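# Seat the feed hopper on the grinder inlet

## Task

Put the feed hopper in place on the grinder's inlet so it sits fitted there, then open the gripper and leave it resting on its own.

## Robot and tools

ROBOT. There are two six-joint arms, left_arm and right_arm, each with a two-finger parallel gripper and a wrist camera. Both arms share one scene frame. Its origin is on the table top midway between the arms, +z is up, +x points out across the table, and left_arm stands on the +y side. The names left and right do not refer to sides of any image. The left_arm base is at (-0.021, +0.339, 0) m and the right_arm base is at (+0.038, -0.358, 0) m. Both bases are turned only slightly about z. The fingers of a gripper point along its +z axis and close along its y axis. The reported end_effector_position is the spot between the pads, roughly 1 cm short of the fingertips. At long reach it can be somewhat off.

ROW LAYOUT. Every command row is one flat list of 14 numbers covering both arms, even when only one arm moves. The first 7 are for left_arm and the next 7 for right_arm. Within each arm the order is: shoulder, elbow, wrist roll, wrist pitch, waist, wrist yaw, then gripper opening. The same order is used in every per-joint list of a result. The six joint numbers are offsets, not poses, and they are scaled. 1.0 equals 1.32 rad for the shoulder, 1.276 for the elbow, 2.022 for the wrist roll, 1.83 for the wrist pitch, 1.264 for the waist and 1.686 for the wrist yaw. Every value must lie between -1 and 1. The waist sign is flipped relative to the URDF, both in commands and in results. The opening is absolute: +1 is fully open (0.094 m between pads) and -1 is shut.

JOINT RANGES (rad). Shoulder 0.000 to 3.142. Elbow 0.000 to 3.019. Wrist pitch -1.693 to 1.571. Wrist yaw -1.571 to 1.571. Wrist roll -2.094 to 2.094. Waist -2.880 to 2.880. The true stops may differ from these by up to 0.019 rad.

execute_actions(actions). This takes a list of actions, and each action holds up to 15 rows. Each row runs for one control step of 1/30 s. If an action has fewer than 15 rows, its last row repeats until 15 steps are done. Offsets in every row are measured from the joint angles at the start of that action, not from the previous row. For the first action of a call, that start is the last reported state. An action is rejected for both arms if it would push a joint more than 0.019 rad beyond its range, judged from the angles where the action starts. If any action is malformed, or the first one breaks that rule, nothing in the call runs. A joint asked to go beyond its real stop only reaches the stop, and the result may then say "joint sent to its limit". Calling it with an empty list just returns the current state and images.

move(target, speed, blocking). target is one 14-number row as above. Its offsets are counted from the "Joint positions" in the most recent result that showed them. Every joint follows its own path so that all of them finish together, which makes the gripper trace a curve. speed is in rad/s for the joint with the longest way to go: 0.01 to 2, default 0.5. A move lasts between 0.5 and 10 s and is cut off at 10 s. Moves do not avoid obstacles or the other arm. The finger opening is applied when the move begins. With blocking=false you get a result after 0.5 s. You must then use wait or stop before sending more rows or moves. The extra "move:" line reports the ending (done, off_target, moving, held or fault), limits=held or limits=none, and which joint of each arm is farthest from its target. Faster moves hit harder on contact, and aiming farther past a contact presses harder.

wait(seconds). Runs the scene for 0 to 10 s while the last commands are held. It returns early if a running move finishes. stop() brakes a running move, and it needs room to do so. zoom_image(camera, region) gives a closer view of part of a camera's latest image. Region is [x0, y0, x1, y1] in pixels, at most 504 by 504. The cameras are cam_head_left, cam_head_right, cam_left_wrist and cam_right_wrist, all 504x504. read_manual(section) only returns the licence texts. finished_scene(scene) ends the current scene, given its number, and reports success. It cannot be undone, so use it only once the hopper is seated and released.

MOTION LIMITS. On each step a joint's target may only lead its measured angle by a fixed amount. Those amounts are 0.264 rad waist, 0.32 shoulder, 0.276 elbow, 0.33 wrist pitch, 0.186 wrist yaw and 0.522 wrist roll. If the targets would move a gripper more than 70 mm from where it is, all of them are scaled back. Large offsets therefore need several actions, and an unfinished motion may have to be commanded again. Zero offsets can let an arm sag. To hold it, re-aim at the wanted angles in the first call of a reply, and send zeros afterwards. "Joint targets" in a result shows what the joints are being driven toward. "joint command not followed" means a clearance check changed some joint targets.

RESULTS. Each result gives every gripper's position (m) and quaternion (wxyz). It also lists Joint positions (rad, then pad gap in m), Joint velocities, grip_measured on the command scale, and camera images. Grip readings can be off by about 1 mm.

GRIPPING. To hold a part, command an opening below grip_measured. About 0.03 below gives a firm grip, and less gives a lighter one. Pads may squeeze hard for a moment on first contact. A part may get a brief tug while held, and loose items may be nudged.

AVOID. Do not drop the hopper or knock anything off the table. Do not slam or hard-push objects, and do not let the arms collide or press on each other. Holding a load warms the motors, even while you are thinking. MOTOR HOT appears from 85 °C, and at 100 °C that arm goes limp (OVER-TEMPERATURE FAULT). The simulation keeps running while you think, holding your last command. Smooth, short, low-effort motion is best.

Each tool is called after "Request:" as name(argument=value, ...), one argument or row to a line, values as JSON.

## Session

Request:
execute_actions(
  actions=[],
)

Scene clock: 0.00 s.
left_arm: end_effector_position=(+0.1633, +0.7804, +0.2376) grip_measured=+1.000 end_effector_quat_wxyz=(-0.148, -0.220, +0.938, +0.223) | right_arm: end_effector_position=(+0.3704, -0.6104, +0.2423) grip_measured=+1.000 end_effector_quat_wxyz=(+0.064, +0.762, +0.634, -0.117)
Joint names: [shoulder, elbow, wrist roll, wrist pitch, waist, wrist yaw]
Joint positions: left_arm=[ 1.515  1.373  0.56  -1.324 -0.957 -0.533  0.094] | right_arm=[ 1.398  1.31   1.206 -1.438  0.583  0.264  0.094]
Joint velocities: left_arm=[-0.005  0.002  0.037 -0.012  0.015 -0.022  0.   ] | right_arm=[-0.005 -0.017  0.037 -0.002  0.015  0.022  0.   ]
Joint targets: left_arm=[1.519 1.396 0.560 -1.323 -0.957 -0.533] | right_arm=[1.397 1.336 1.206 -1.437 0.583 0.264]

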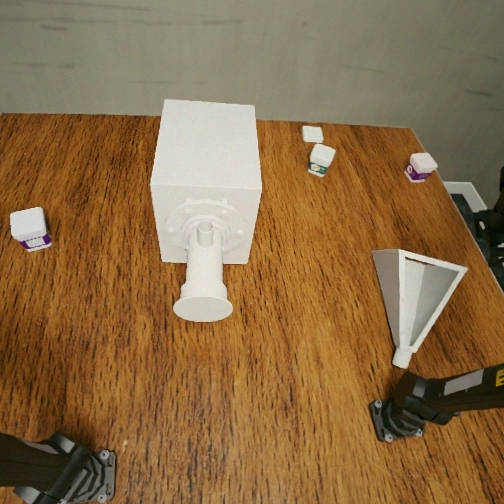

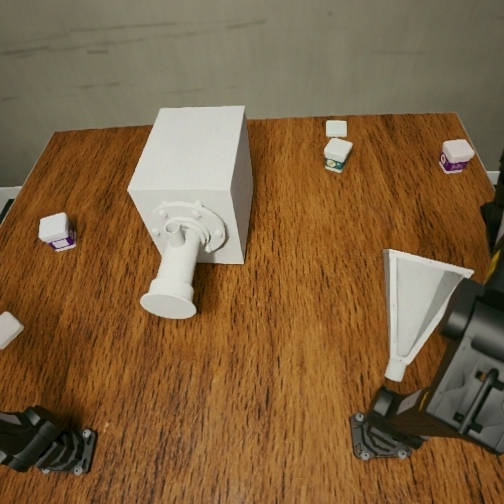

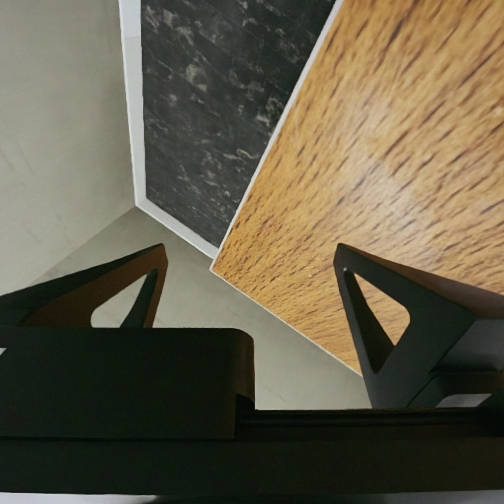

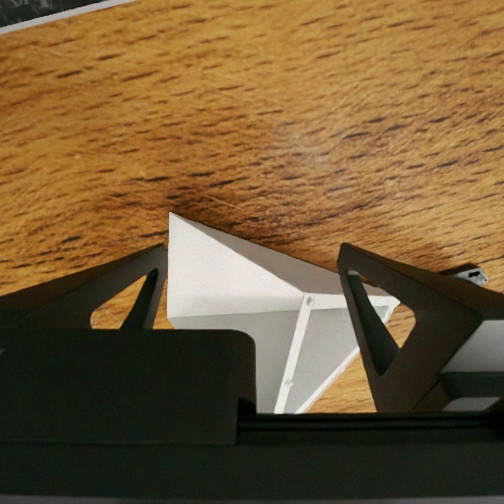

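Request:
execute_actions(
  actions=[],
)

Scene clock: 46.13 s.
left_arm: end_effector_position=(+0.1633, +0.7804, +0.2376) grip_measured=+1.000 end_effector_quat_wxyz=(-0.148, -0.220, +0.938, +0.223) | right_arm: end_effector_position=(+0.3704, -0.6104, +0.2423) grip_measured=+1.000 end_effector_quat_wxyz=(+0.064, +0.762, +0.634, -0.117)
Joint names: [shoulder, elbow, wrist roll, wrist pitch, waist, wrist yaw]
Joint positions: left_arm=[ 1.515  1.373  0.56  -1.324 -0.957 -0.533  0.094] | right_arm=[ 1.398  1.31   1.206 -1.438  0.583  0.264  0.094]
Joint velocities: left_arm=[-0.005  0.012 -0.066 -0.017  0.015  0.007  0.   ] | right_arm=[-0.005  0.007 -0.022  0.002 -0.005  0.007  0.   ]
Joint targets: left_arm=[1.519 1.396 0.560 -1.323 -0.957 -0.533] | right_arm=[1.397 1.336 1.206 -1.437 0.583 0.264]

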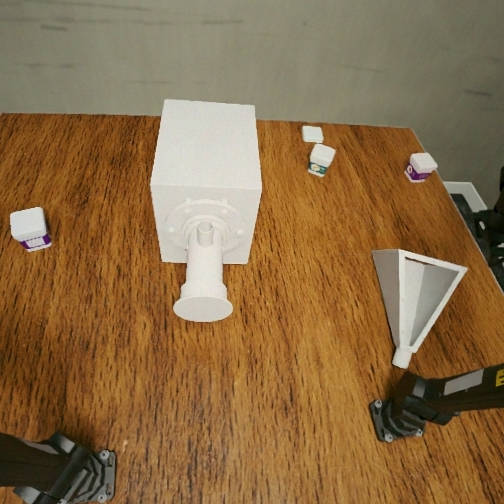

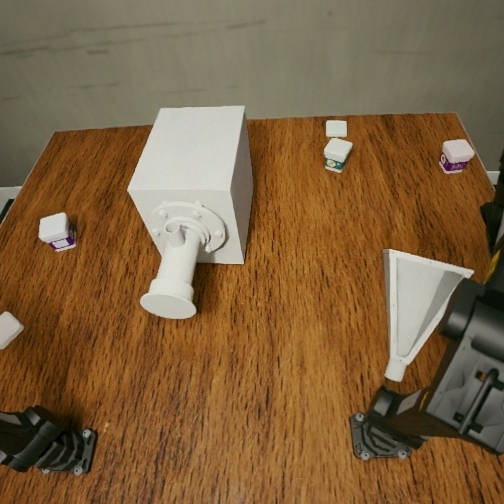

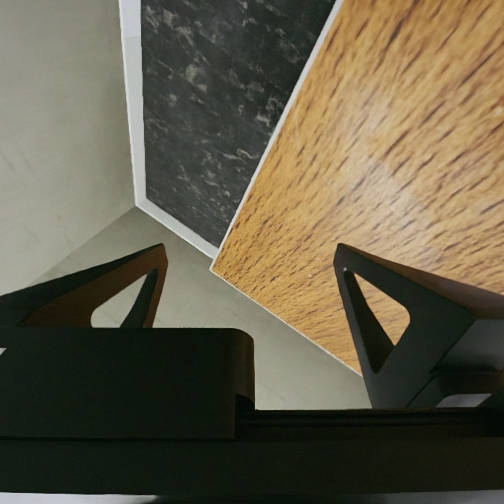

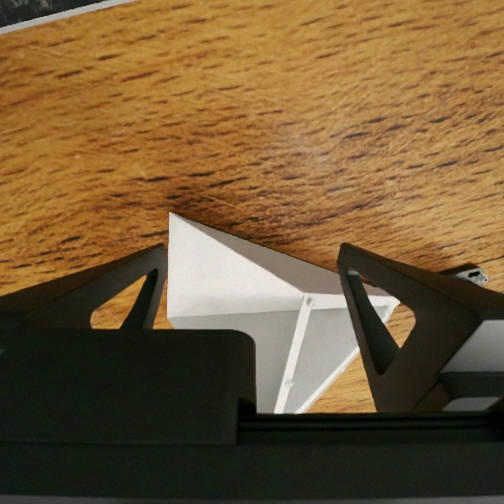

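Request:
move(
  target=[-0.08,-0.54,-0.277,1,0.56,0.6,1,-0.377,-0.06,-0.596,-0.023,-0.4,-0.157,1],
  speed=1.0,
)

Scene clock: 57.27 s.
left_arm: end_effector_position=(+0.5161, +0.4131, +0.2059) grip_measured=+1.000 end_effector_quat_wxyz=(+0.619, +0.040, +0.778, -0.096) | right_arm: end_effector_position=(+0.3437, -0.3715, +0.3740) grip_measured=+1.000 end_effector_quat_wxyz=(+0.220, +0.026, +0.975, -0.004)
Joint names: [shoulder, elbow, wrist roll, wrist pitch, waist, wrist yaw]
Joint positions: left_arm=[ 1.418  0.689  0.011  0.484 -0.248  0.476  0.094] | right_arm=[ 0.901  1.239  0.01  -1.465  0.084  0.001  0.094]
Joint velocities: left_arm=[-0.015 -0.027 -0.051 -0.012 -0.015  0.007  0.   ] | right_arm=[-0.015  0.007 -0.081  0.022  0.005 -0.066  0.   ]
Joint targets: left_arm=[1.409 0.684 -0.000 0.506 -0.249 0.479] | right_arm=[0.900 1.234 0.000 -1.480 0.077 -0.001]
move: off_target (left_arm); limits=none; left_arm: farthest joint: the wrist pitch, 0.022 radians from its target (1.830 radians at the start); right_arm: farthest joint: the wrist pitch, 0.015 radians from its target (0.042 radians at the start)

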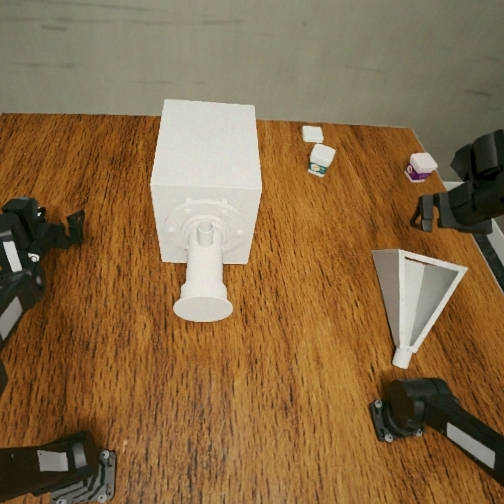

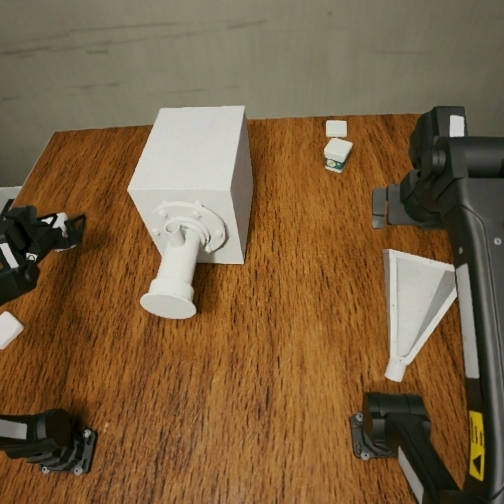

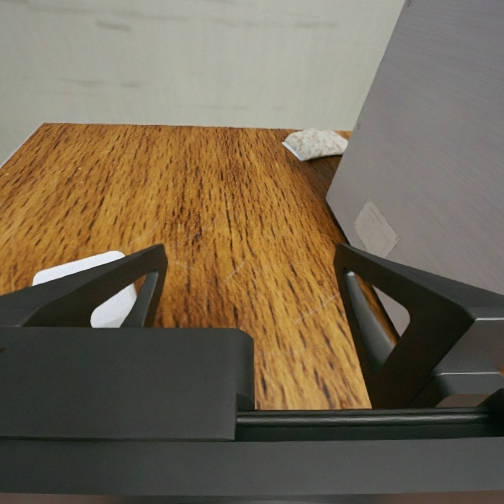

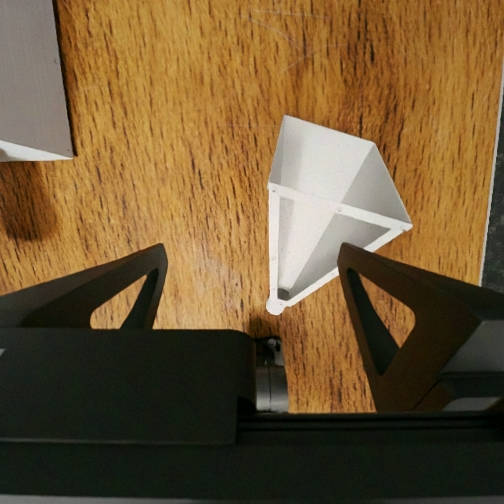

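Request:
move(
  target=[0,0,0,0.15,0,0.58,1,-0.513,-0.722,0,0.24,0.258,0,1],
  speed=0.8,
)

Scene clock: 72.07 s.
left_arm: end_effector_position=(+0.4213, +0.2899, +0.2618) grip_measured=+1.000 end_effector_quat_wxyz=(+0.595, +0.396, +0.585, -0.383) | right_arm: end_effector_position=(+0.2146, -0.4250, +0.1115) grip_measured=+1.000 end_effector_quat_wxyz=(+0.292, +0.177, +0.938, -0.053)
Joint names: [shoulder, elbow, wrist roll, wrist pitch, waist, wrist yaw]
Joint positions: left_arm=[ 1.418  0.689  0.011  0.74  -0.248  1.451  0.094] | right_arm=[ 0.231  0.312  0.01  -1.049  0.403  0.001  0.094]
Joint velocities: left_arm=[-0.034  0.002  0.037  0.007  0.005 -0.037  0.   ] | right_arm=[ 0.005  0.007  0.007  0.012 -0.005 -0.007  0.   ]
Joint targets: left_arm=[1.418 0.689 0.011 0.759 -0.248 1.455] | right_arm=[0.224 0.317 0.011 -1.026 0.410 0.001]
move: off_target (right_arm); limits=none; left_arm: farthest joint: the wrist pitch, 0.018 radians from its target (0.274 radians at the start); right_arm: farthest joint: the wrist pitch, 0.023 radians from its target (0.440 radians at the start)

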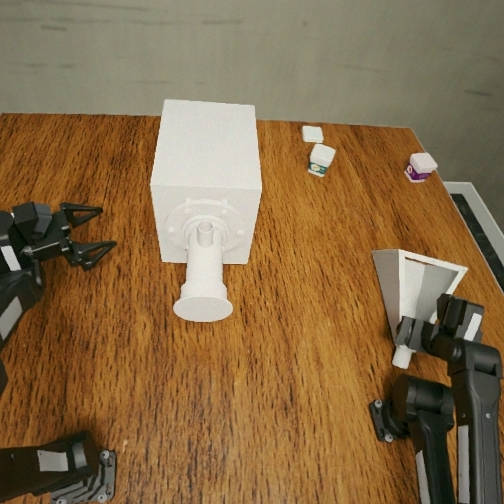

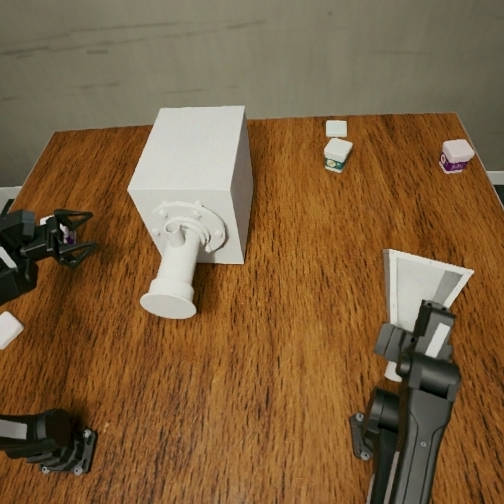

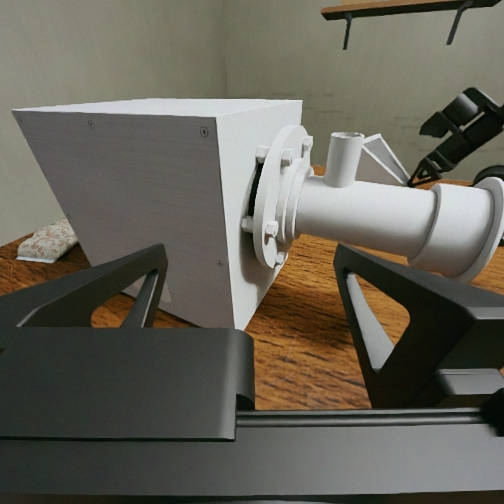

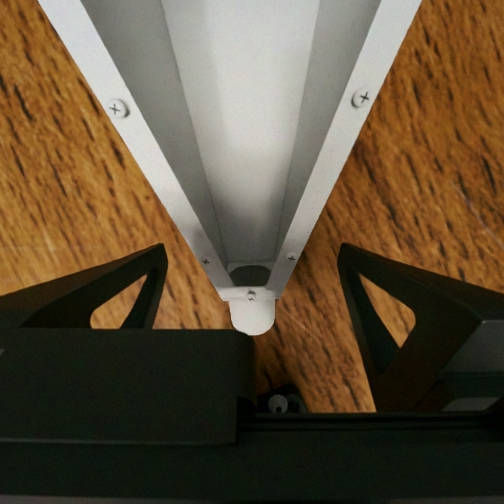

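Request:
move(
  target=[0,0,0,0,0,0,1,0.277,-0.106,-0.04,0.3,-0.012,0,1],
  speed=0.35,
)

Scene clock: 80.47 s.
left_arm: end_effector_position=(+0.4213, +0.2899, +0.2618) grip_measured=+1.000 end_effector_quat_wxyz=(+0.595, +0.396, +0.585, -0.383) | right_arm: end_effector_position=(+0.2641, -0.4426, +0.0484) grip_measured=+1.000 end_effector_quat_wxyz=(+0.305, +0.142, +0.939, -0.065)
Joint names: [shoulder, elbow, wrist roll, wrist pitch, waist, wrist yaw]
Joint positions: left_arm=[ 1.418  0.689  0.011  0.74  -0.248  1.451  0.094] | right_arm=[ 0.588  0.182 -0.058 -0.53   0.398  0.002  0.094]
Joint velocities: left_arm=[-0.005 -0.002  0.037 -0.012 -0.015  0.066  0.   ] | right_arm=[-0.015 -0.002 -0.037  0.002 -0.015 -0.051  0.   ]
Joint targets: left_arm=[1.418 0.689 0.011 0.740 -0.248 1.451] | right_arm=[0.597 0.177 -0.071 -0.500 0.388 0.002]
move: off_target (right_arm); limits=none; left_arm: farthest joint: the waist, 0.000 radians from its target (0.000 radians at the start); right_arm: farthest joint: the wrist pitch, 0.030 radians from its target (0.549 radians at the start)

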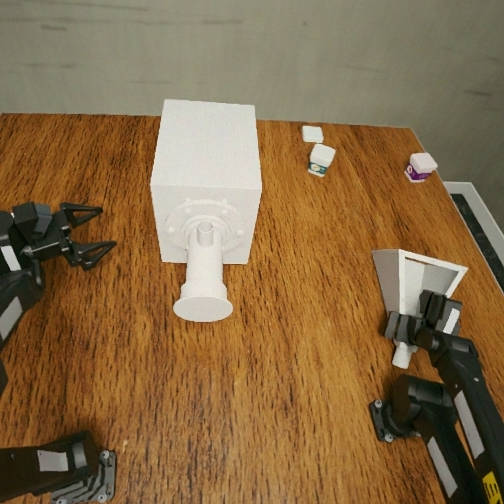

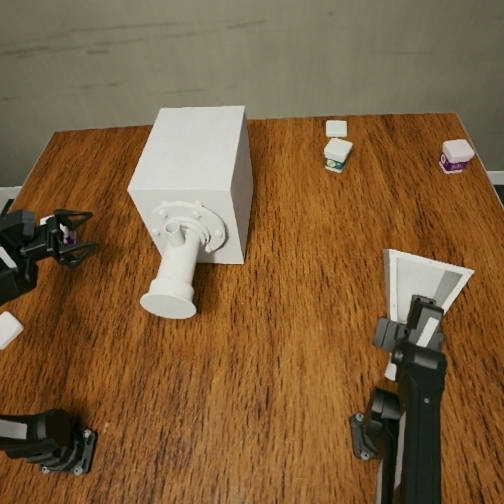

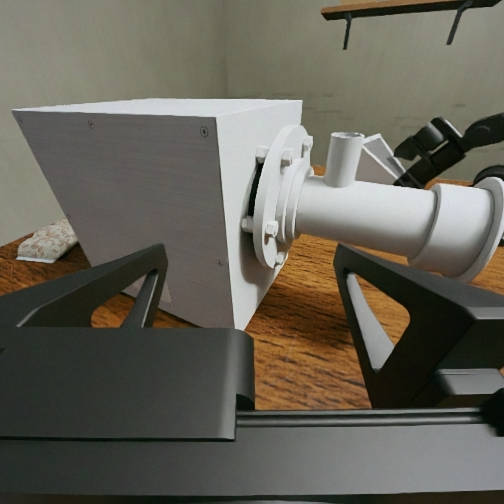

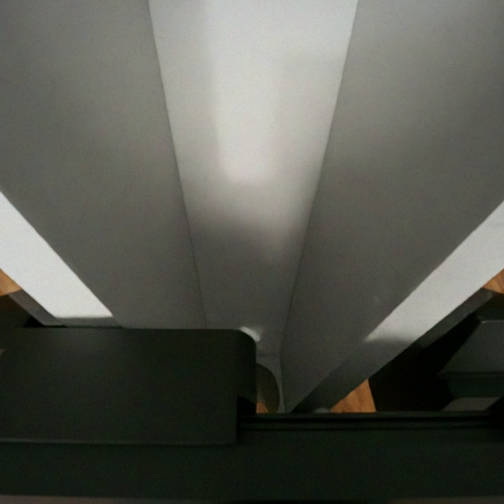

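Request:
execute_actions(
  actions=[
    [[0,0,0,0,0,0,1,0,0,0,0.015,0,0,0.5]],
    [[0,0,0,0,0,0,1,0,0.03,0,0.03,0,0,0.5]],
    [[0,0,0,0,0,0,1,-0.01,0.05,0,0.11,0,0,0.5]],
    [[0,0,0,0,0,0,1,-0.01,0.05,0,0.13,0,0,0.5]],
    [[0,0,0,0,0,0,1,-0.01,0.05,0,0.13,0,0,0.5]],
    [[0,0,0,0,0,0,1,-0.01,0.05,0,0.13,0,0,0.5]],
  ],
)

Scene clock: 89.23 s.
left_arm: end_effector_position=(+0.4213, +0.2899, +0.2618) grip_measured=+1.000 end_effector_quat_wxyz=(+0.595, +0.396, +0.585, -0.383) | right_arm: end_effector_position=(+0.3255, -0.4664, +0.0981) grip_measured=+0.721 end_effector_quat_wxyz=(+0.473, +0.132, +0.865, -0.102)
Joint names: [shoulder, elbow, wrist roll, wrist pitch, waist, wrist yaw]
Joint positions: left_arm=[ 1.418  0.689  0.011  0.74  -0.248  1.451  0.094] | right_arm=[ 0.672  0.149 -0.057 -0.038  0.398  0.007  0.081]
Joint velocities: left_arm=[ 0.005 -0.012  0.037  0.012 -0.005 -0.007  0.   ] | right_arm=[-0.005  0.007 -0.037 -0.002  0.005  0.007  0.001]
Joint targets: left_arm=[1.418 0.689 0.011 0.740 -0.248 1.451] | right_arm=[0.634 0.223 -0.057 0.077 0.398 0.007]

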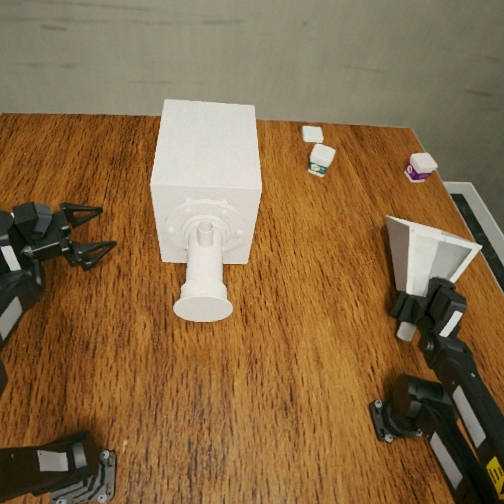

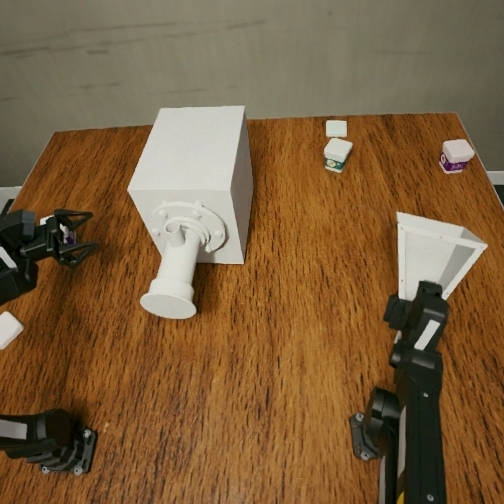

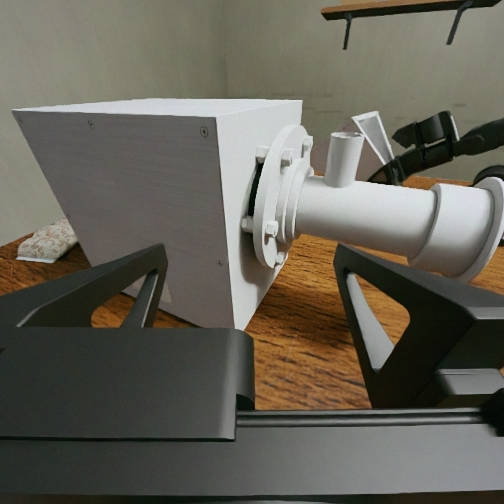

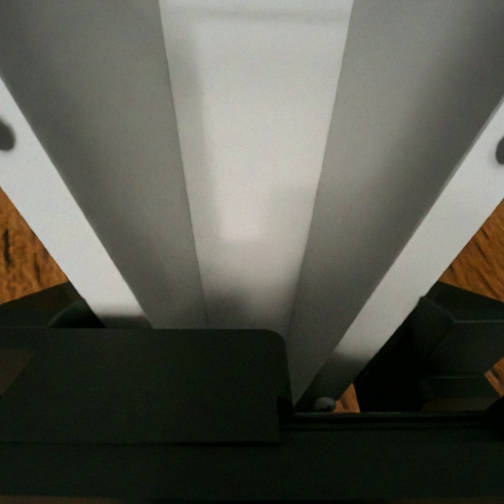

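Request:
execute_actions(
  actions=[
    [[0,0,0,0,0,0,1,-0.025,0.06,0,0.14,-0.03,0,0.5]],
    [[0,0,0,0,0,0,1,-0.025,0.06,0,0.14,-0.03,0,0.5]],
    [[0,0,0,0,0,0,1,-0.025,0.06,0,0.14,-0.03,0,0.5]],
    [[0,0,0,0,0,0,1,-0.025,0.06,0,0.14,-0.03,0,0.5]],
    [[0,0,0,0,0,0,1,-0.025,0.06,0,0.14,-0.03,0,0.5]],
    [[0,0,0,0,0,0,1,-0.025,0.06,0,0.14,-0.03,0,0.5]],
    [[0,0,0,0,0,0,1,-0.025,0.06,0,0.14,-0.03,0,0.5]],
    [[0,0,0,0,0,0,1,-0.025,0.06,0,0.14,-0.03,0,0.5]],
  ],
)

Scene clock: 105.27 s.
left_arm: end_effector_position=(+0.4213, +0.2899, +0.2618) grip_measured=+1.000 end_effector_quat_wxyz=(+0.595, +0.396, +0.585, -0.383) | right_arm: end_effector_position=(+0.3647, -0.3967, +0.2820) grip_measured=+0.720 end_effector_quat_wxyz=(+0.809, +0.019, +0.584, -0.070)
Joint names: [shoulder, elbow, wrist roll, wrist pitch, waist, wrist yaw]
Joint positions: left_arm=[ 1.418  0.689  0.011  0.74  -0.248  1.451  0.094] | right_arm=[ 0.77   0.095 -0.055  0.999  0.158  0.002  0.081]
Joint velocities: left_arm=[ 0.005 -0.007 -0.007  0.002 -0.005 -0.022  0.   ] | right_arm=[-0.005  0.002 -0.007 -0.017  0.015 -0.022 -0.001]
Joint targets: left_arm=[1.418 0.689 0.011 0.740 -0.248 1.451] | right_arm=[0.726 0.175 -0.055 1.098 0.151 0.004]

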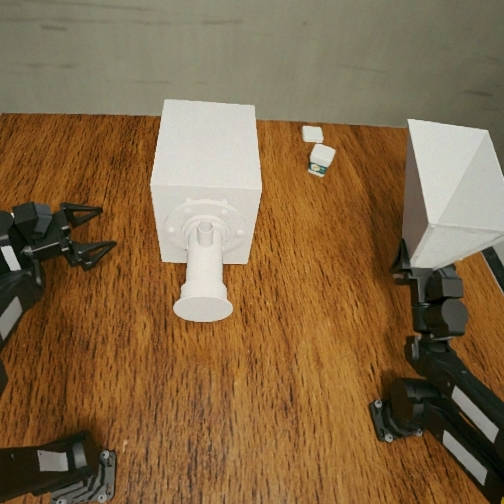

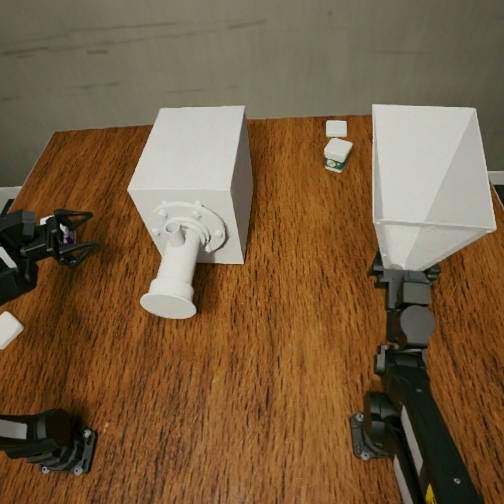

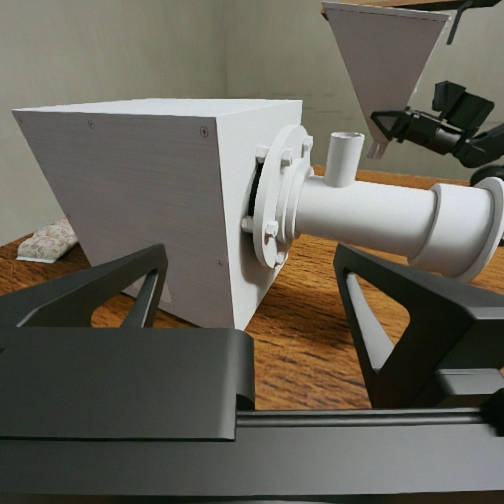

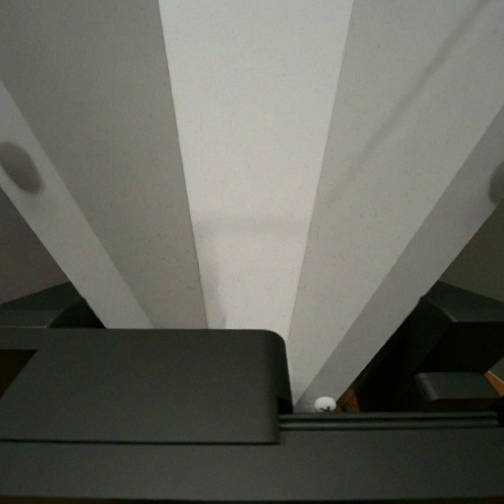

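Request:
execute_actions(
  actions=[
    [[0,0,0,0,0,0,1,-0.03,0.06,0,0.14,0,0,0.5]],
    [[0,0,0,0,0,0,1,-0.03,0.06,0,0.14,0,0,0.5]],
    [[0,0,0,0,0,0,1,-0.03,0.06,0,0.1,0,0,0.5]],
    [[0,0,0,0,0,0,1,0.03,0.16,0,0,0,0,0.5]],
    [[0,0,0,0,0,0,1,0.03,0.16,0,0,0,0,0.5]],
    [[0,0,0,0,0,0,1,0.03,0.16,0,0,0,0,0.5]],
  ],
)

Scene clock: 120.90 s.
left_arm: end_effector_position=(+0.4213, +0.2899, +0.2618) grip_measured=+1.000 end_effector_quat_wxyz=(+0.595, +0.396, +0.585, -0.383) | right_arm: end_effector_position=(+0.3894, -0.3996, +0.4354) grip_measured=+0.719 end_effector_quat_wxyz=(+0.919, +0.013, +0.386, -0.080)
Joint names: [shoulder, elbow, wrist roll, wrist pitch, waist, wrist yaw]
Joint positions: left_arm=[ 1.418  0.689  0.011  0.74  -0.248  1.451  0.094] | right_arm=[ 0.974  0.363 -0.055  1.388  0.158  0.002  0.081]
Joint velocities: left_arm=[-0.015 -0.022 -0.007  0.002 -0.005  0.022  0.   ] | right_arm=[-0.015  0.002 -0.022 -0.002  0.015 -0.051  0.   ]
Joint targets: left_arm=[1.418 0.689 0.011 0.740 -0.248 1.451] | right_arm=[0.935 0.480 -0.055 1.421 0.158 0.002]

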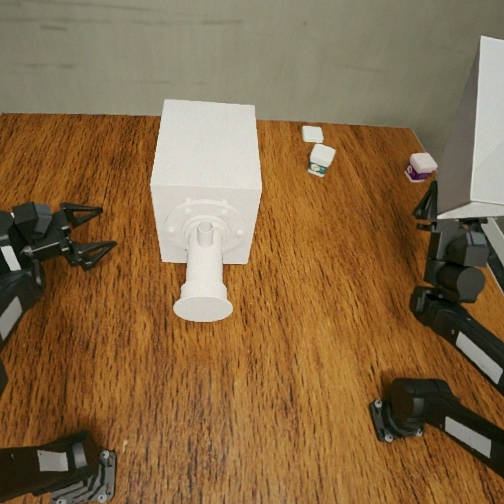

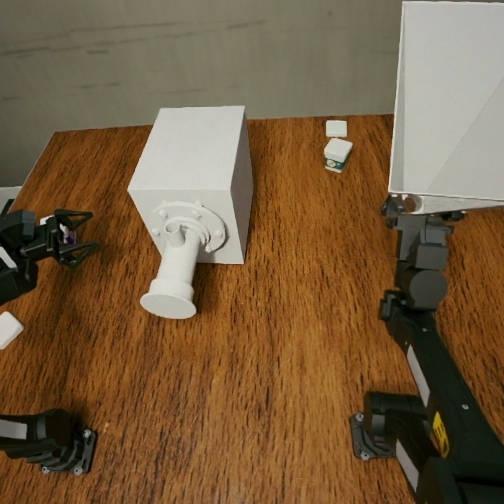

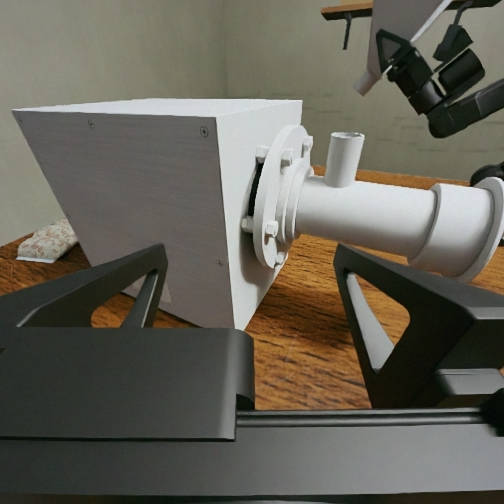

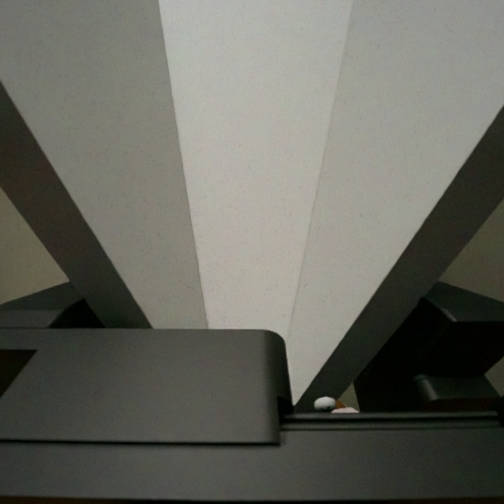

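Works well.

Request:
execute_actions(
  actions=[
    [[0,0,0,0,0,0,1,0.005,0.18,0,0,-0.04,0,0.5]],
    [[0,0,0,0,0,0,1,0.005,0.18,0,0,-0.04,0,0.5]],
    [[0,0,0,0,0,0,1,0.005,0.18,0,0,-0.04,0,0.5]],
    [[0,0,0,0,0,0,1,0.005,0.18,0,0,-0.04,0,0.5]],
    [[0,0,0,0,0,0,1,0.005,0.18,0,0,-0.04,0,0.5]],
    [[0,0,0,0,0,0,1,0.005,0.18,0,0,-0.04,0,0.5]],
  ],
)

Scene clock: 132.37 s.
left_arm: end_effector_position=(+0.4213, +0.2899, +0.2618) grip_measured=+1.000 end_effector_quat_wxyz=(+0.595, +0.396, +0.585, -0.383) | right_arm: end_effector_position=(+0.5755, -0.2920, +0.2947) grip_measured=+0.719 end_effector_quat_wxyz=(+0.779, -0.056, +0.624, +0.027)
Joint names: [shoulder, elbow, wrist roll, wrist pitch, waist, wrist yaw]
Joint positions: left_arm=[ 1.418  0.689  0.011  0.74  -0.248  1.451  0.094] | right_arm=[ 1.425  0.628 -0.054  1.015 -0.081 -0.001  0.081]
Joint velocities: left_arm=[-0.005 -0.002 -0.022 -0.022  0.005  0.007  0.   ] | right_arm=[ 0.103 -0.022 -0.037 -0.115  0.005  0.051 -0.   ]
Joint targets: left_arm=[1.418 0.689 0.011 0.740 -0.248 1.451] | right_arm=[1.375 0.723 -0.054 1.064 -0.087 -0.001]

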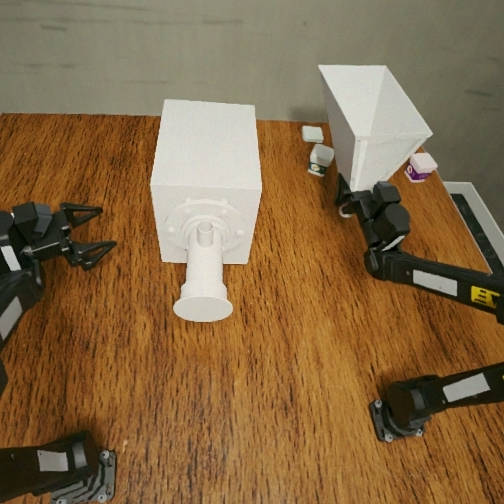

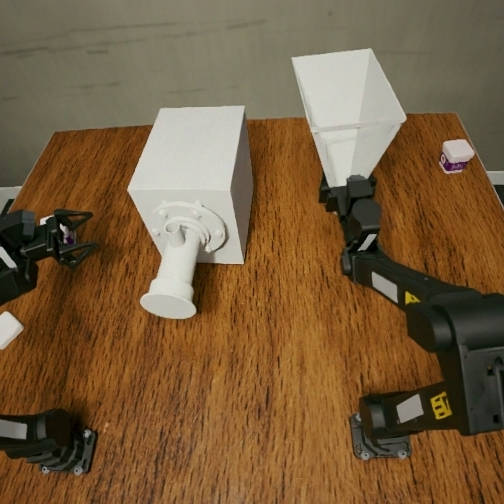

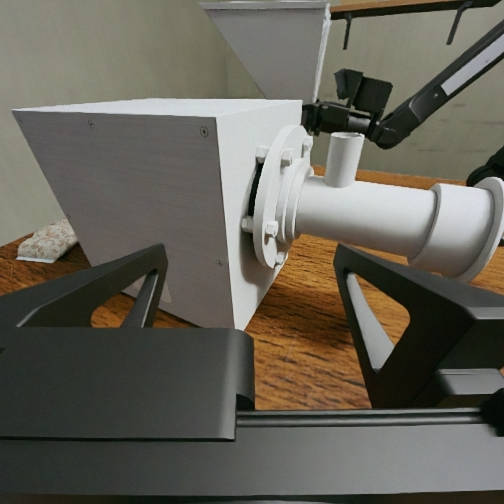

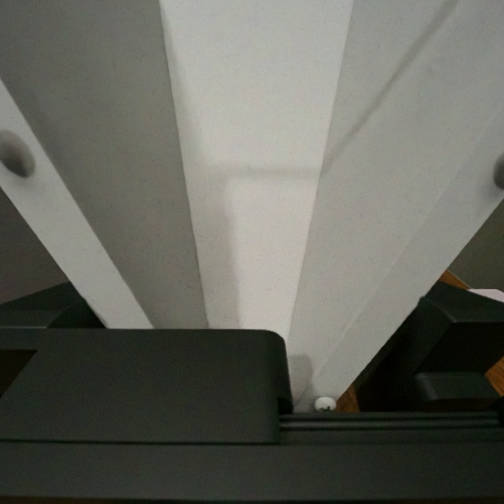

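Request:
execute_actions(
  actions=[
    [[0,0,0,0,0,0,1,-0.05,0.035,0,0.14,0,0,0.5]],
    [[0,0,0,0,0,0,1,-0.05,0.035,0,0.14,0,0,0.5]],
    [[0,0,0,0,0,0,1,-0.05,0.04,0,0.14,0,0,0.5]],
  ],
)

Scene clock: 139.93 s.
left_arm: end_effector_position=(+0.4213, +0.2899, +0.2618) grip_measured=+1.000 end_effector_quat_wxyz=(+0.595, +0.396, +0.585, -0.383) | right_arm: end_effector_position=(+0.5262, -0.2981, +0.3636) grip_measured=+0.719 end_effector_quat_wxyz=(+0.886, -0.041, +0.461, +0.030)
Joint names: [shoulder, elbow, wrist roll, wrist pitch, waist, wrist yaw]
Joint positions: left_arm=[ 1.418  0.689  0.011  0.74  -0.248  1.451  0.094] | right_arm=[ 1.447  0.579 -0.055  1.475 -0.081 -0.001  0.081]
Joint velocities: left_arm=[-0.005 -0.002  0.051  0.012 -0.015 -0.051  0.   ] | right_arm=[-0.015  0.002 -0.037 -0.027  0.005 -0.066  0.001]
Joint targets: left_arm=[1.418 0.689 0.011 0.740 -0.248 1.451] | right_arm=[1.377 0.639 -0.055 1.555 -0.081 -0.001]

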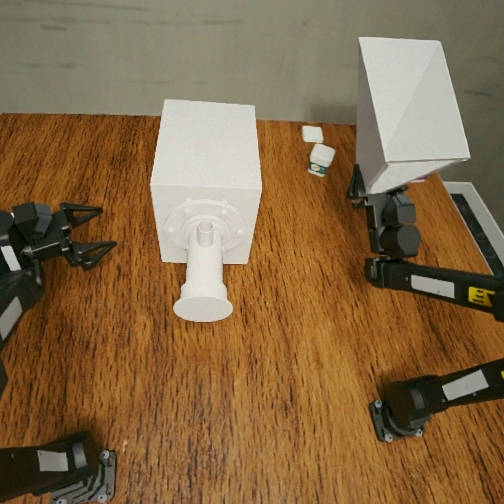

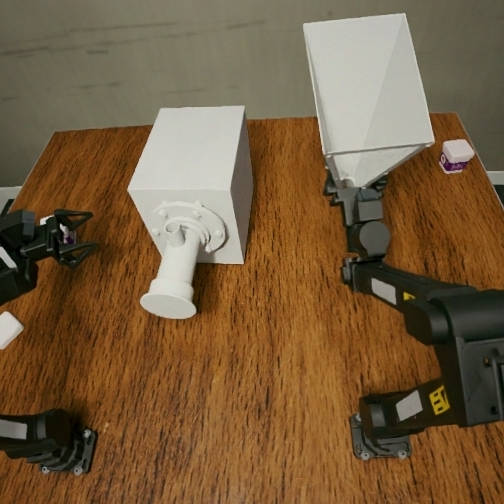

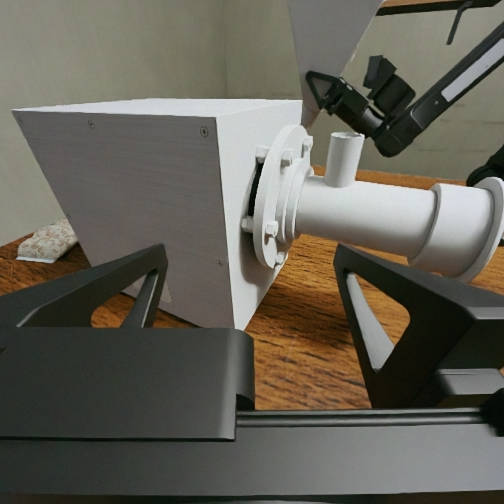

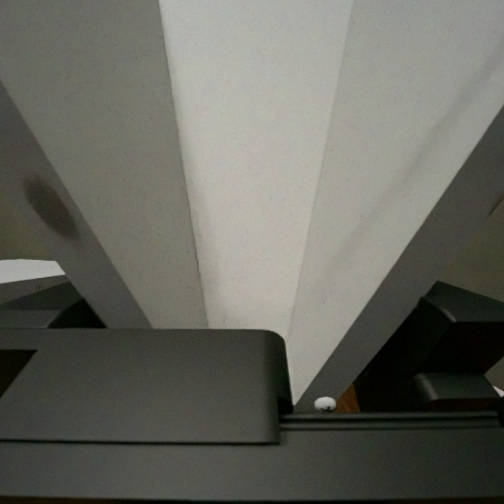

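Holding is fine. Retract shoulder, then pump elbow with pitch held.

Request:
execute_actions(
  actions=[
    [[0,0,0,0,0,0,1,-0.12,0.045,0,0.025,0,0,0.5]],
    [[0,0,0,0,0,0,1,-0.12,0.045,0,0.025,0,0,0.5]],
    [[0,0,0,0,0,0,1,-0.12,0.045,0,0.02,0,0,0.5]],
    [[0,0,0,0,0,0,1,-0.12,0.045,0,0.02,0,0,0.5]],
    [[0,0,0,0,0,0,1,-0.12,0.045,0,0.02,0,0,0.5]],
    [[0,0,0,0,0,0,1,0,0.16,0,0.015,0,0,0.5]],
    [[0,0,0,0,0,0,1,0,0.16,0,0.015,0,0,0.5]],
  ],
)

Scene clock: 149.27 s.
left_arm: end_effector_position=(+0.4213, +0.2899, +0.2618) grip_measured=+1.000 end_effector_quat_wxyz=(+0.595, +0.396, +0.585, -0.383) | right_arm: end_effector_position=(+0.2630, -0.3301, +0.6966) grip_measured=+0.503 end_effector_quat_wxyz=(+0.998, -0.005, +0.045, +0.033)
Joint names: [shoulder, elbow, wrist roll, wrist pitch, waist, wrist yaw]
Joint positions: left_arm=[ 1.418  0.689  0.011  0.74  -0.248  1.451  0.094] | right_arm=[ 0.847  0.827 -0.056  1.501 -0.081 -0.003  0.071]
Joint velocities: left_arm=[ 0.005 -0.046  0.007 -0.007  0.015  0.007  0.   ] | right_arm=[ 0.005 -0.012 -0.037  0.007  0.015 -0.022 -0.   ]
Joint targets: left_arm=[1.418 0.689 0.011 0.740 -0.248 1.451] | right_arm=[0.855 0.884 -0.056 1.513 -0.081 -0.002]

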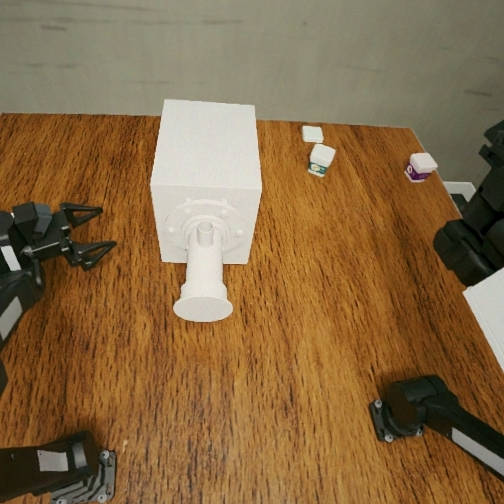

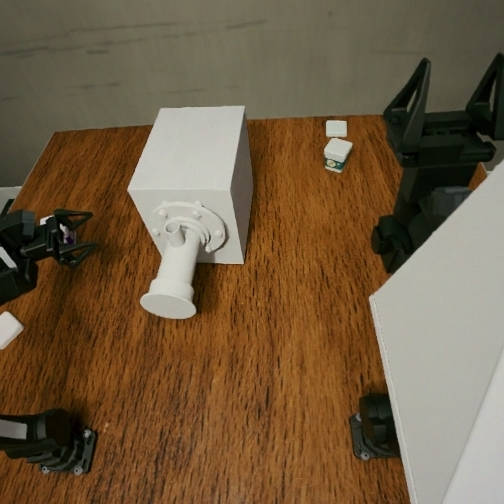

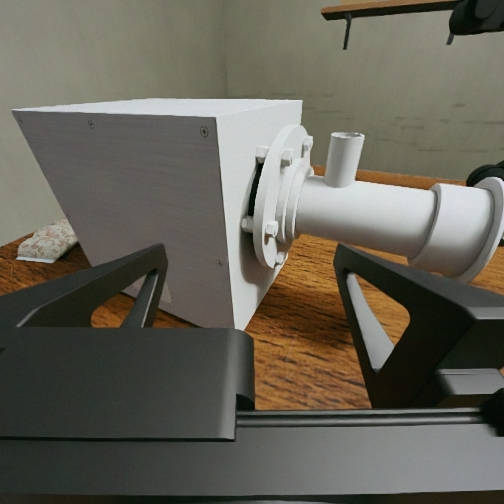

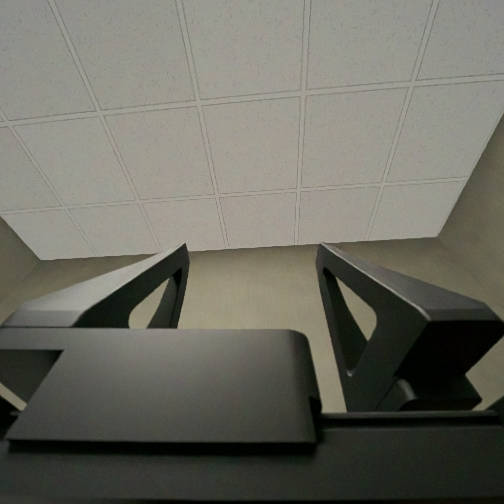

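It slipped out backward onto the forearm.

Request:
wait(
  seconds=0,
)

Scene clock: 151.97 s.
left_arm: end_effector_position=(+0.4213, +0.2899, +0.2618) grip_measured=+1.000 end_effector_quat_wxyz=(+0.595, +0.396, +0.585, -0.383) | right_arm: end_effector_position=(+0.2630, -0.3301, +0.6966) grip_measured=+0.503 end_effector_quat_wxyz=(+0.998, -0.005, +0.045, +0.033)
Joint names: [shoulder, elbow, wrist roll, wrist pitch, waist, wrist yaw]
Joint positions: left_arm=[ 1.418  0.689  0.011  0.74  -0.248  1.451  0.094] | right_arm=[ 0.847  0.827 -0.056  1.501 -0.081 -0.003  0.071]
Joint velocities: left_arm=[-0.024  0.002  0.007  0.002  0.024 -0.022  0.   ] | right_arm=[-0.015 -0.002 -0.007 -0.002  0.005 -0.022 -0.001]
Joint targets: left_arm=[1.418 0.689 0.011 0.740 -0.248 1.451] | right_arm=[0.855 0.884 -0.056 1.513 -0.081 -0.002]

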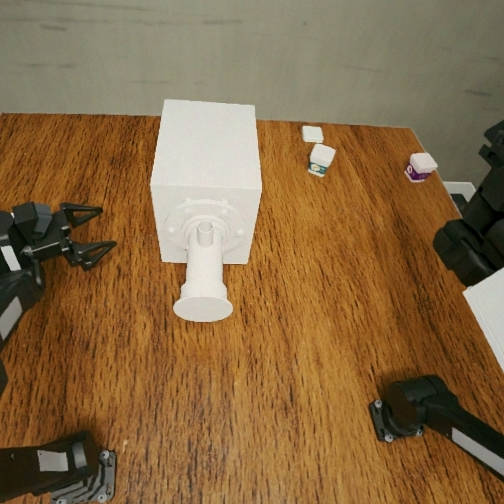

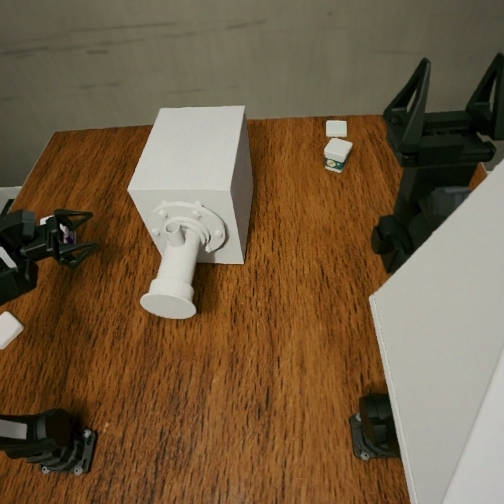

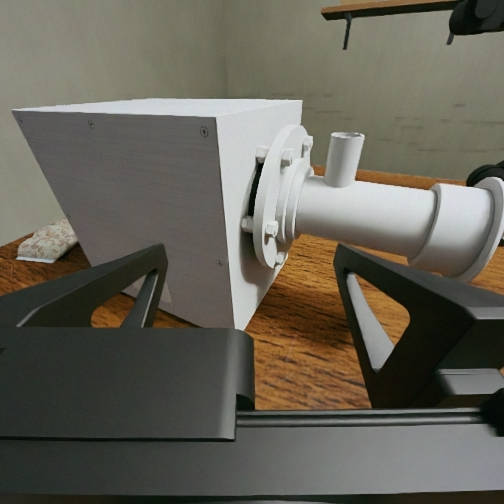

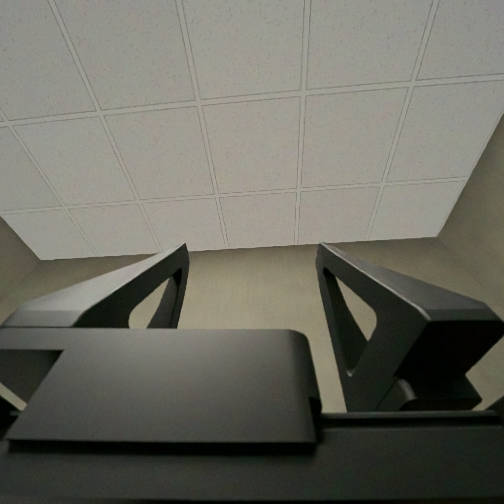

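Request:
move(
  target=[-0.54,0.27,0,-0.4,1,-0.62,1,0.006,0.045,0,0.007,0,0,0.5],
  speed=0.7,
)

Scene clock: 176.63 s.
left_arm: end_effector_position=(+0.1233, +0.0001, +0.6075) grip_measured=+1.000 end_effector_quat_wxyz=(+0.645, +0.419, +0.428, -0.475) | right_arm: end_effector_position=(+0.2664, -0.3297, +0.6907) grip_measured=+0.503 end_effector_quat_wxyz=(+0.998, -0.006, +0.052, +0.033)
Joint names: [shoulder, elbow, wrist roll, wrist pitch, waist, wrist yaw]
Joint positions: left_arm=[0.7   0.991 0.011 0.022 1.016 0.409 0.094] | right_arm=[ 0.847  0.812 -0.056  1.501 -0.081 -0.003  0.071]
Joint velocities: left_arm=[-0.024 -0.012 -0.022  0.007 -0.005 -0.022  0.   ] | right_arm=[-0.015  0.002  0.007 -0.012  0.015  0.051 -0.   ]
Joint targets: left_arm=[0.705 1.033 0.011 0.008 1.016 0.405] | right_arm=[0.855 0.884 -0.056 1.513 -0.081 -0.003]
move: off_target (left_arm, right_arm); limits=none; left_arm: farthest joint: the elbow, 0.042 radians from its target (0.345 radians at the start); right_arm: farthest joint: the elbow, 0.072 radians from its target (0.057 radians at the start)

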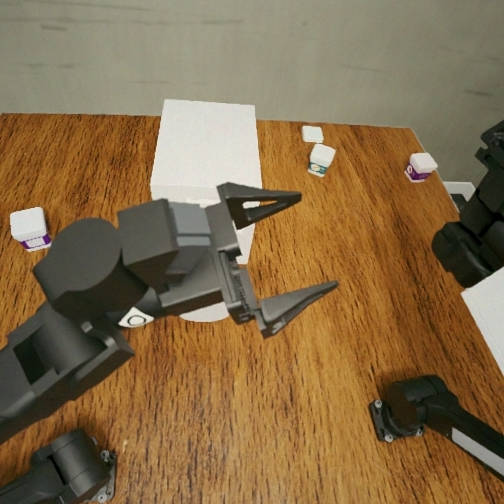

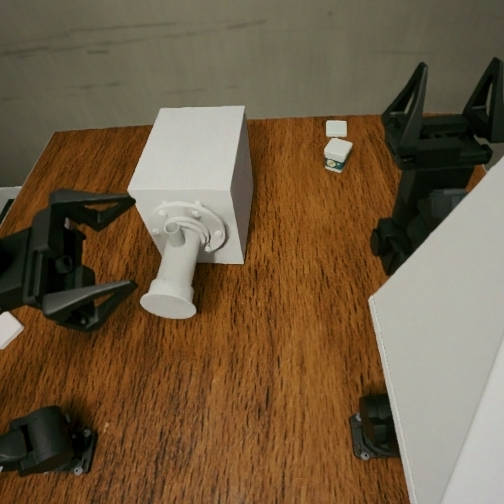

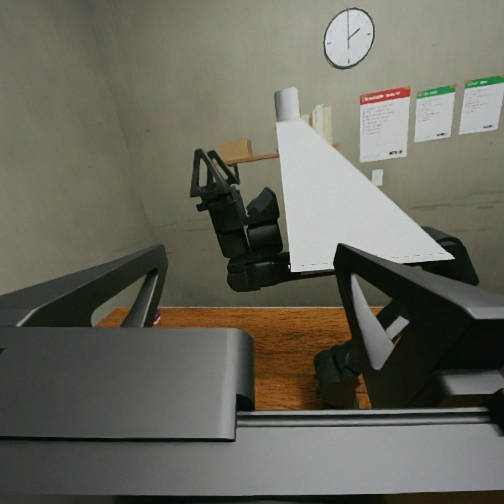

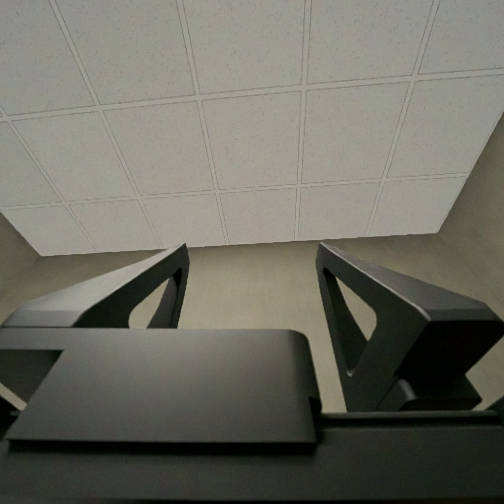

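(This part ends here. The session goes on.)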